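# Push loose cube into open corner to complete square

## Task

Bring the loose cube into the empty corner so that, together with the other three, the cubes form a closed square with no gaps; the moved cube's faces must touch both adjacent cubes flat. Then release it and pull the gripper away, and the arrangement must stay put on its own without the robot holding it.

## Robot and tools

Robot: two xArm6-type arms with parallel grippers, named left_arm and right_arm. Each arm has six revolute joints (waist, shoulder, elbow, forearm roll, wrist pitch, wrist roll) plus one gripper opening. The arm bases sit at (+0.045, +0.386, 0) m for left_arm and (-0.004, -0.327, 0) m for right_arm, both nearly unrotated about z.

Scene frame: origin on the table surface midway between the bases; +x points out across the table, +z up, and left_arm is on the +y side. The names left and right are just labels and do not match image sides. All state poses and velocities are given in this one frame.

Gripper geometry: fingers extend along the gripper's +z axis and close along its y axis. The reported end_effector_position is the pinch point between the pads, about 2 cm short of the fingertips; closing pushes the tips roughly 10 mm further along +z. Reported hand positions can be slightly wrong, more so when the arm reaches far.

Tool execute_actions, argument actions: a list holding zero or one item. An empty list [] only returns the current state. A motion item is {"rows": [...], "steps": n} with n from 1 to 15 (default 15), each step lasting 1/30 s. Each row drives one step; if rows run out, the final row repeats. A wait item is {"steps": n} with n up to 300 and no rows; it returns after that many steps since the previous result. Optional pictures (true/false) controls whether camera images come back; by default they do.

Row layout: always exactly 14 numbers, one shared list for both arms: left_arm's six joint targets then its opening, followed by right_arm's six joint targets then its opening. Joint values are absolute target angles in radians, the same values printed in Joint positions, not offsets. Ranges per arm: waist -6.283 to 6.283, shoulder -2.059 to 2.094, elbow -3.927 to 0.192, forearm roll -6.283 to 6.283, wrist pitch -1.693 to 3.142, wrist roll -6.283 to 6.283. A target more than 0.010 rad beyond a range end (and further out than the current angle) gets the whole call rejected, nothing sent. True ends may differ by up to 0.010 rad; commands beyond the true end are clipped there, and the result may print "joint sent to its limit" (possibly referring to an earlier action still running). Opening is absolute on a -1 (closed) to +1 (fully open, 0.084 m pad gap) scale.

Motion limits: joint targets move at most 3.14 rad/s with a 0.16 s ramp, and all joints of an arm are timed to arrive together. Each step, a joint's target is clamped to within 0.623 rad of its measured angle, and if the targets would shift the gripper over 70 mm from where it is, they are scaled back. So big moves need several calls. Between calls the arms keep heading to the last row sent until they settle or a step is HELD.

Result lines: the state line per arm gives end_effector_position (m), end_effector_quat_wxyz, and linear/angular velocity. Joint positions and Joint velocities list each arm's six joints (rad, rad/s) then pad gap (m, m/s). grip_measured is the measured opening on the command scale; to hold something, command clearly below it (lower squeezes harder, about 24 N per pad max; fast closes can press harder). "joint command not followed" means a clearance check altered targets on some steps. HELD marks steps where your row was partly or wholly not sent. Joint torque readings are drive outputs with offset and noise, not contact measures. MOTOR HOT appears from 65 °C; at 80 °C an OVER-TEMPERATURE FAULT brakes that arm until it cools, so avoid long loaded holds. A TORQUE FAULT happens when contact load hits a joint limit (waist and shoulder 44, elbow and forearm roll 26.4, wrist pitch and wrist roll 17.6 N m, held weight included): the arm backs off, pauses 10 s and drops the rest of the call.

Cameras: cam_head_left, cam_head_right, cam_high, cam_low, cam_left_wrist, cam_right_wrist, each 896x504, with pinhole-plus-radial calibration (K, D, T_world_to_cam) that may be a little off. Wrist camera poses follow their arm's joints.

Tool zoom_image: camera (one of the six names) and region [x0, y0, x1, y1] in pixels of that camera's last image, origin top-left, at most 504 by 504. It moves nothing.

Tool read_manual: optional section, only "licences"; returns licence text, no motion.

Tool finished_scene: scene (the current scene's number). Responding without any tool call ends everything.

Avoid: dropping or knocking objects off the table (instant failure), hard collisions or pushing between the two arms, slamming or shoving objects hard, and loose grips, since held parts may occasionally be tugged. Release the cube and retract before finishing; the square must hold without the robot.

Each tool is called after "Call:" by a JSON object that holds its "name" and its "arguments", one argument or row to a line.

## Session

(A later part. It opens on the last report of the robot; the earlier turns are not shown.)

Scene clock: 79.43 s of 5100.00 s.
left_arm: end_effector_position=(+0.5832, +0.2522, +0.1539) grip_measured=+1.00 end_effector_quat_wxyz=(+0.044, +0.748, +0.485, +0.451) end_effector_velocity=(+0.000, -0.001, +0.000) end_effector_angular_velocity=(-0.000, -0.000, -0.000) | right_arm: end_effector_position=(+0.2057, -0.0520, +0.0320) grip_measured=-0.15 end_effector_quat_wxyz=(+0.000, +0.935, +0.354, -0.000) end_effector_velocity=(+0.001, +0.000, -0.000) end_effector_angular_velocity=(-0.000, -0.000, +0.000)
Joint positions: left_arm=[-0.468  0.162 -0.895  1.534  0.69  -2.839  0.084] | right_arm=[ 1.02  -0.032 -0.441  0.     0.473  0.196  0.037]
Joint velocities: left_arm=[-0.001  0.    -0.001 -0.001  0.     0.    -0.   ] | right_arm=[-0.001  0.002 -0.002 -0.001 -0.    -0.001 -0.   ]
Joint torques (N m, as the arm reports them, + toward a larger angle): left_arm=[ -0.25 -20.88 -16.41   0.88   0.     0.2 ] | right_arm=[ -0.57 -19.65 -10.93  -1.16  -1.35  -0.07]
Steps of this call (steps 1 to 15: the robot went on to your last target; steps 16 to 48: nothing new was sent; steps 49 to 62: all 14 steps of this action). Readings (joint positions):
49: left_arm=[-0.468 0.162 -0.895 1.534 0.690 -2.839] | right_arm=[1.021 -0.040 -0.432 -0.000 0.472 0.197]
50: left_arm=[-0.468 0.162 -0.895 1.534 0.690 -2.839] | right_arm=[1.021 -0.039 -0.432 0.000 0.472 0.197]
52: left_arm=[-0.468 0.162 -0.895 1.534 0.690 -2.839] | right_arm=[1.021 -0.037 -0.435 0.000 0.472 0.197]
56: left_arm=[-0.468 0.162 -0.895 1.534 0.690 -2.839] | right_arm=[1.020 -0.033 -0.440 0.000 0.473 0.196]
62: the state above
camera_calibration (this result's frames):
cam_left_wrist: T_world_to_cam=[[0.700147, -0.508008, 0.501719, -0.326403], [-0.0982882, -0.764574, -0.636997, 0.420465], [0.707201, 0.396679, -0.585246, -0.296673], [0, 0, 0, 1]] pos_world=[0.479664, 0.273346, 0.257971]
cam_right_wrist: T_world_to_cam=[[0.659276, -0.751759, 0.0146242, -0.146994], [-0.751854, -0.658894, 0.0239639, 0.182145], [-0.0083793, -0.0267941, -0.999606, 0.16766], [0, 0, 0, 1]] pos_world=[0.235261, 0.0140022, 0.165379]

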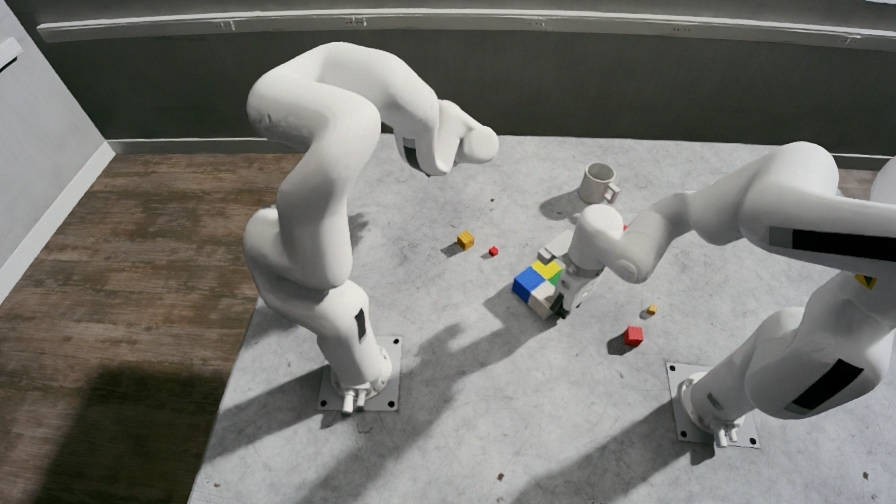

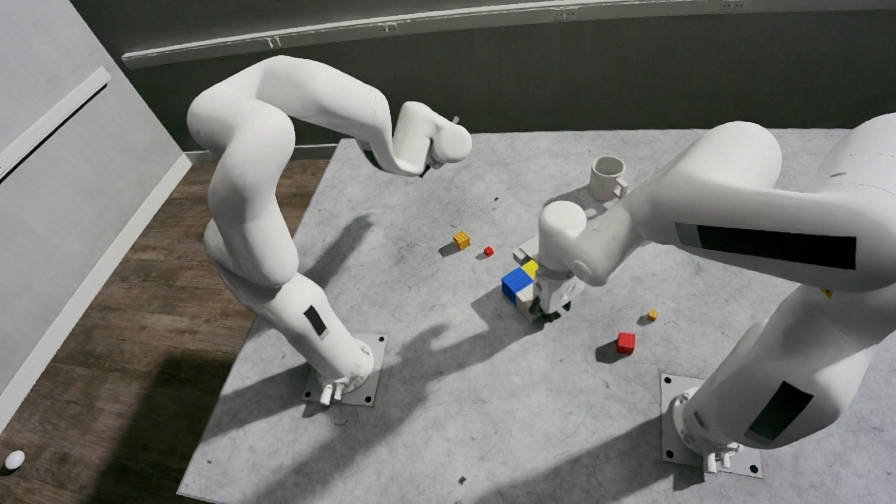

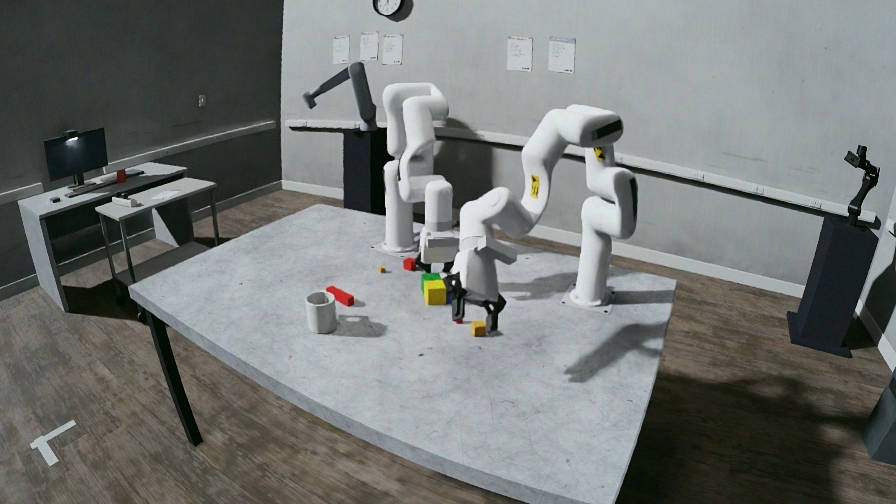

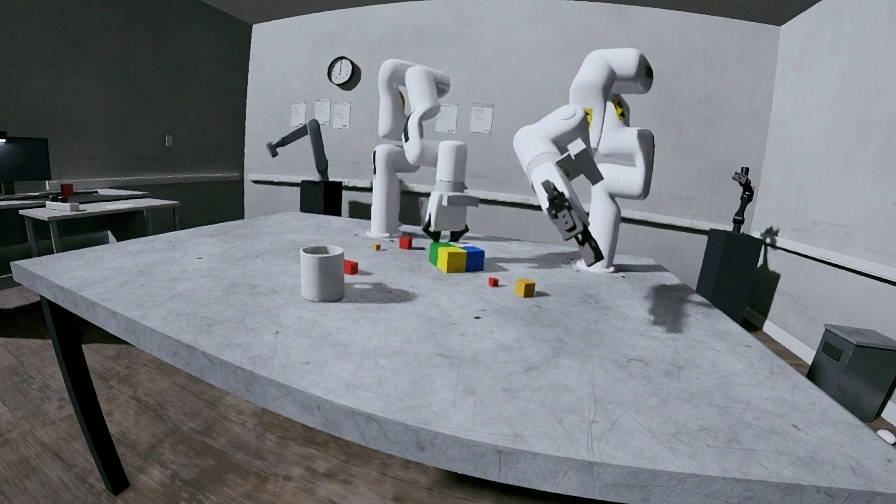

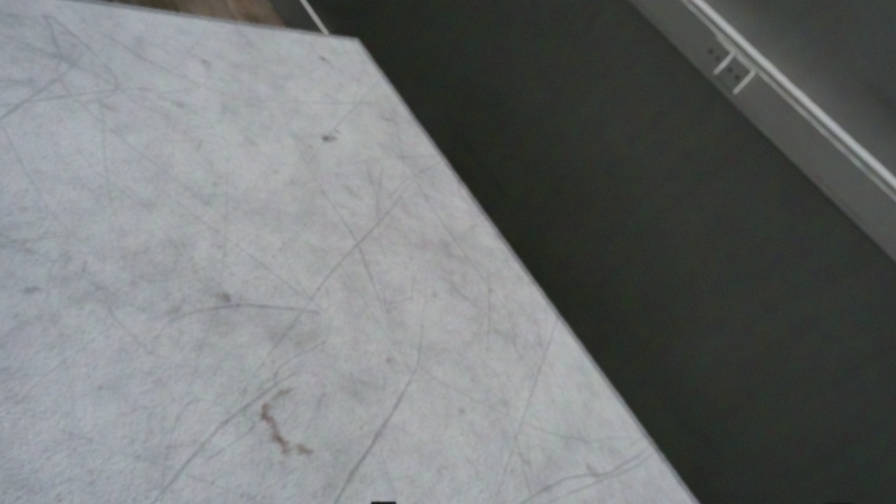

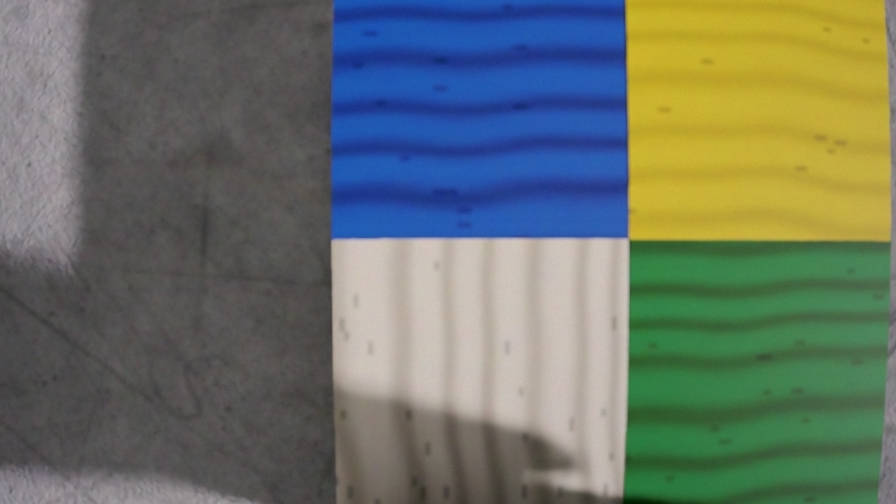

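The square is tight, so I'll back the arm off and clear.

Call:
{"name": "execute_actions", "arguments": {
  "actions": [
    {"rows": [[-0.468,0.162,-0.895,1.534,0.69,-2.839,1, 1.0223,-0.0436,-0.4275,0,0.4711,0.198,-0.14],[-0.468,0.162,-0.895,1.534,0.69,-2.839,1, 1.0263,-0.0631,-0.4052,0,0.4683,0.202,-0.14],[-0.468,0.162,-0.895,1.534,0.69,-2.839,1, 1.037,-0.1149,-0.3461,0,0.461,0.2127,-0.14]], "steps": 7}
  ],
  "pictures": false
}}

Call:
{"name": "execute_actions", "arguments": {
  "actions": [
    {"rows": [[-0.468,0.162,-0.895,1.534,0.69,-2.839,1, 1.0,-0.72,-0.4,0,1.12,0.2127,-0.14]], "steps": 15}
  ],
  "pictures": false
}}

Call:
{"name": "execute_actions", "arguments": {
  "actions": [
    {"rows": [[-0.468,0.162,-0.895,1.534,0.69,-2.839,1, 0.6,-0.8,-0.42,0,1.22,0.2127,-0.14]], "steps": 15}
  ]
}}

Scene clock: 80.97 s of 5100.00 s.
left_arm: end_effector_position=(+0.5832, +0.2522, +0.1539) grip_measured=+1.00 end_effector_quat_wxyz=(+0.044, +0.748, +0.485, +0.451) end_effector_velocity=(-0.000, -0.000, -0.000) end_effector_angular_velocity=(+0.001, +0.000, -0.001) | right_arm: end_effector_position=(+0.1891, -0.0666, +0.0319) grip_measured=-0.15 end_effector_quat_wxyz=(+0.000, +0.935, +0.354, -0.000) end_effector_velocity=(-0.082, -0.079, -0.016) end_effector_angular_velocity=(-0.047, +0.035, +0.006)
Joint positions: left_arm=[-0.468  0.162 -0.895  1.534  0.69  -2.839  0.084] | right_arm=[ 1.033 -0.097 -0.366 -0.     0.464  0.209  0.037]
Joint velocities: left_arm=[-0.001 -0.     0.001  0.001  0.    -0.    -0.   ] | right_arm=[ 0.058 -0.261  0.342  0.    -0.023  0.052 -0.   ]
Joint torques (N m, as the arm reports them, + toward a larger angle): left_arm=[ -0.15 -21.03 -16.45   0.81  -0.08   0.16] | right_arm=[ -0.01 -13.42 -13.06  -0.52  -1.54  -0.11]
Steps of this call (steps 1 to 15: the robot went on to your last target; steps 16 to 39: nothing new was sent; steps 40 to 46: all 7 steps of this action). Readings (joint positions):
40: left_arm=[-0.468 0.162 -0.895 1.534 0.690 -2.839] | right_arm=[1.020 -0.032 -0.441 -0.000 0.473 0.196]
41: left_arm=[-0.468 0.162 -0.895 1.534 0.690 -2.839] | right_arm=[1.020 -0.033 -0.440 -0.000 0.473 0.196]
43: left_arm=[-0.468 0.162 -0.895 1.534 0.690 -2.839] | right_arm=[1.023 -0.050 -0.421 -0.000 0.469 0.200]
46: the state above

Scene clock: 81.47 s of 5100.00 s.
left_arm: end_effector_position=(+0.5832, +0.2522, +0.1539) grip_measured=+1.00 end_effector_quat_wxyz=(+0.044, +0.748, +0.485, +0.451) end_effector_velocity=(+0.001, +0.000, +0.001) end_effector_angular_velocity=(+0.001, -0.002, +0.001) | right_arm: end_effector_position=(+0.1710, -0.1053, +0.1732) grip_measured=-0.15 end_effector_quat_wxyz=(-0.002, +0.941, +0.339, +0.003) end_effector_velocity=(-0.061, -0.098, +0.209) end_effector_angular_velocity=(+0.044, -0.035, -0.048)
Joint positions: left_arm=[-0.468  0.162 -0.895  1.534  0.69  -2.839  0.084] | right_arm=[ 1.003 -0.661 -0.398 -0.     1.051  0.213  0.037]
Joint velocities: left_arm=[ 0.001  0.    -0.002  0.001  0.001  0.     0.   ] | right_arm=[-0.046 -0.87  -0.081 -0.001  0.895  0.002  0.   ]
Joint torques (N m, as the arm reports them, + toward a larger angle): left_arm=[ -0.3  -21.21 -16.38   0.92   0.03   0.33] | right_arm=[ -0.07   7.59 -11.13  -0.78  -2.25  -0.28]
Steps of this call (steps 1 to 15: all 15 steps of this action). Readings (joint positions):
1: left_arm=[-0.468 0.162 -0.895 1.534 0.690 -2.839] | right_arm=[1.035 -0.104 -0.357 -0.000 0.463 0.210]
2: left_arm=[-0.468 0.162 -0.895 1.534 0.690 -2.839] | right_arm=[1.035 -0.110 -0.353 -0.000 0.466 0.211]
4: left_arm=[-0.468 0.162 -0.895 1.534 0.690 -2.839] | right_arm=[1.031 -0.146 -0.354 -0.000 0.505 0.211]
8: left_arm=[-0.468 0.162 -0.895 1.534 0.690 -2.839] | right_arm=[1.020 -0.338 -0.375 -0.000 0.703 0.212]
15: the state above

Scene clock: 81.97 s of 5100.00 s.
left_arm: end_effector_position=(+0.5832, +0.2522, +0.1539) grip_measured=+1.00 end_effector_quat_wxyz=(+0.044, +0.748, +0.485, +0.451) end_effector_velocity=(-0.000, -0.001, +0.000) end_effector_angular_velocity=(+0.000, -0.000, -0.002) | right_arm: end_effector_position=(+0.2216, -0.2012, +0.2063) grip_measured=-0.15 end_effector_quat_wxyz=(+0.000, +0.989, +0.148, -0.000) end_effector_velocity=(+0.003, -0.025, +0.002) end_effector_angular_velocity=(-0.006, +0.016, -0.093)
Joint positions: left_arm=[-0.468  0.162 -0.895  1.534  0.69  -2.839  0.084] | right_arm=[ 0.609 -0.797 -0.419 -0.     1.217  0.213  0.037]
Joint velocities: left_arm=[-0.001 -0.    -0.     0.001 -0.     0.    -0.   ] | right_arm=[-0.093 -0.025  0.002  0.003  0.039 -0.     0.   ]
Joint torques (N m, as the arm reports them, + toward a larger angle): left_arm=[ -0.21 -21.03 -16.41   0.84  -0.08   0.19] | right_arm=[  1.27  -6.04 -14.51  -0.85  -1.27  -0.14]
Steps of this call (steps 1 to 15: all 15 steps of this action). Readings (joint positions):
1: left_arm=[-0.468 0.162 -0.895 1.534 0.690 -2.839] | right_arm=[1.002 -0.684 -0.400 -0.000 1.075 0.213]
2: left_arm=[-0.468 0.162 -0.895 1.534 0.690 -2.839] | right_arm=[0.999 -0.697 -0.400 0.000 1.091 0.213]
4: left_arm=[-0.468 0.162 -0.895 1.534 0.690 -2.839] | right_arm=[0.963 -0.713 -0.400 0.000 1.113 0.213]
8: left_arm=[-0.468 0.162 -0.895 1.534 0.690 -2.839] | right_arm=[0.771 -0.756 -0.410 -0.000 1.168 0.213]
15: the state above
camera_calibration (this result's frames):
cam_left_wrist: T_world_to_cam=[[0.700147, -0.508008, 0.501719, -0.326403], [-0.0982883, -0.764574, -0.636997, 0.420465], [0.707201, 0.396679, -0.585246, -0.296673], [0, 0, 0, 1]] pos_world=[0.479664, 0.273346, 0.257971]
cam_right_wrist: T_world_to_cam=[[0.287802, -0.957577, 0.0147327, -0.231243], [-0.9575, -0.287405, 0.0243444, 0.211833], [-0.0190773, -0.0211129, -0.999595, 0.341587], [0, 0, 0, 1]] pos_world=[0.275899, -0.153339, 0.339699]

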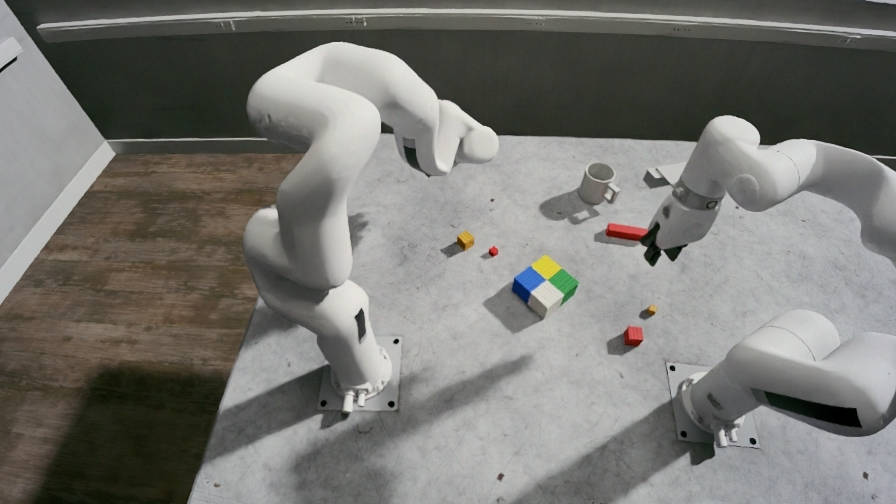

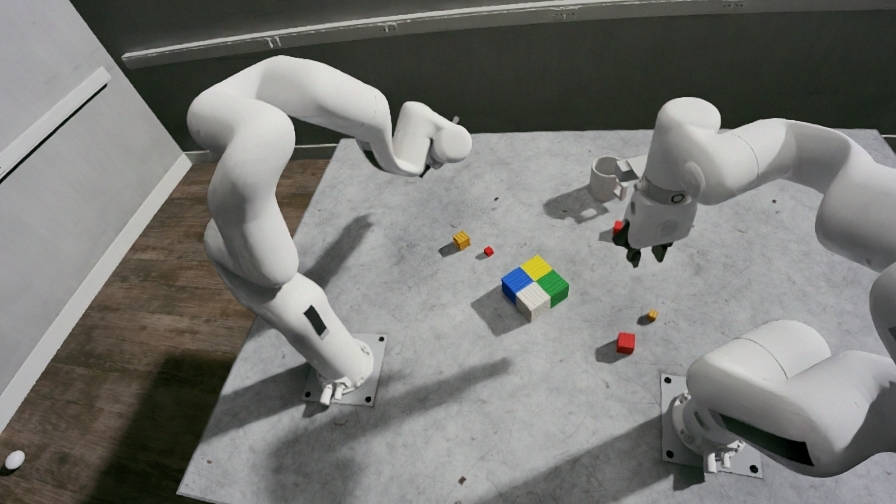

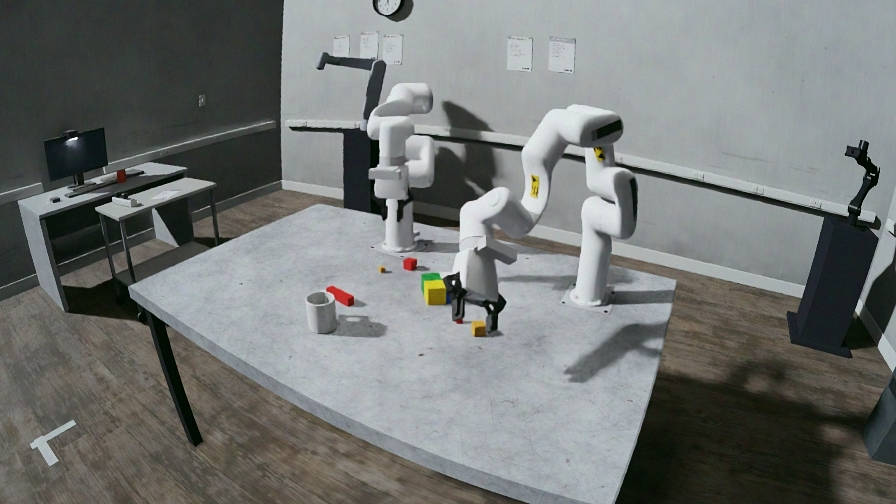

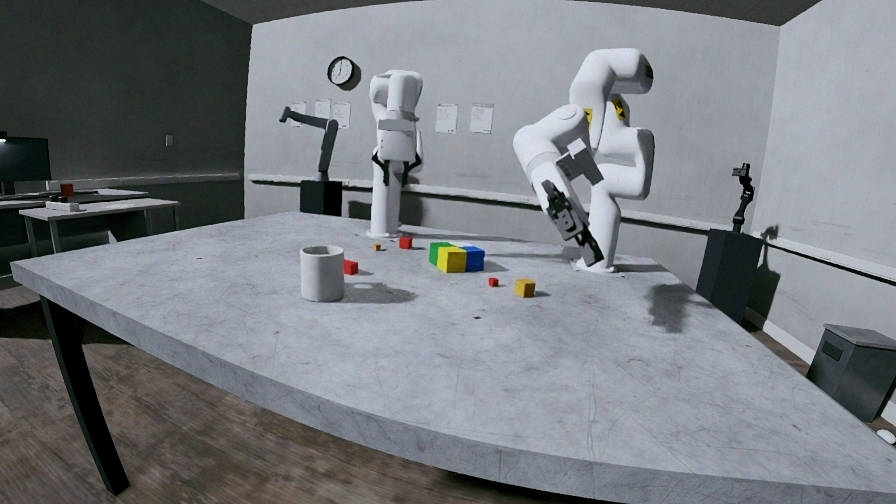

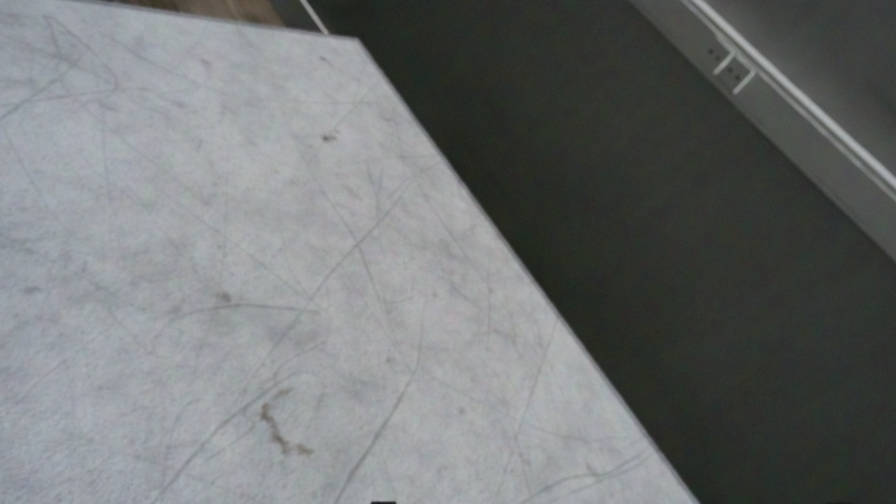

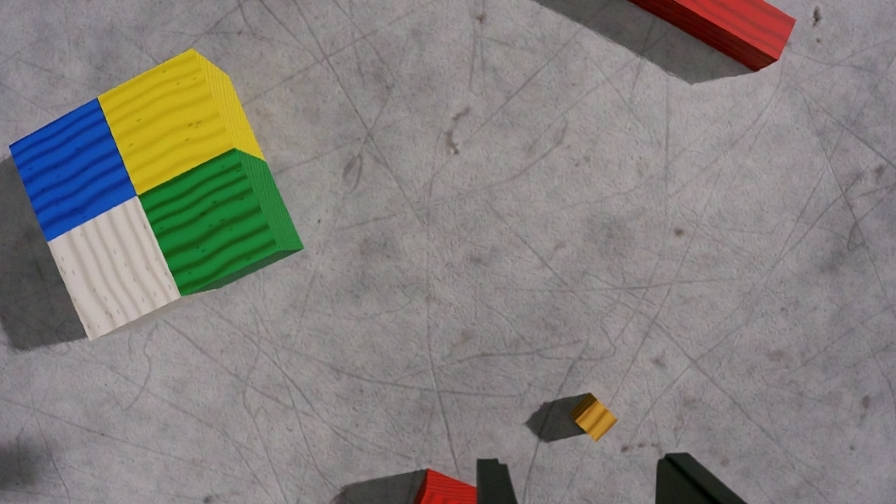

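Call:
{"name": "finished_scene", "arguments": {
  "scene": 2
}}

The scene is finished: the task was done.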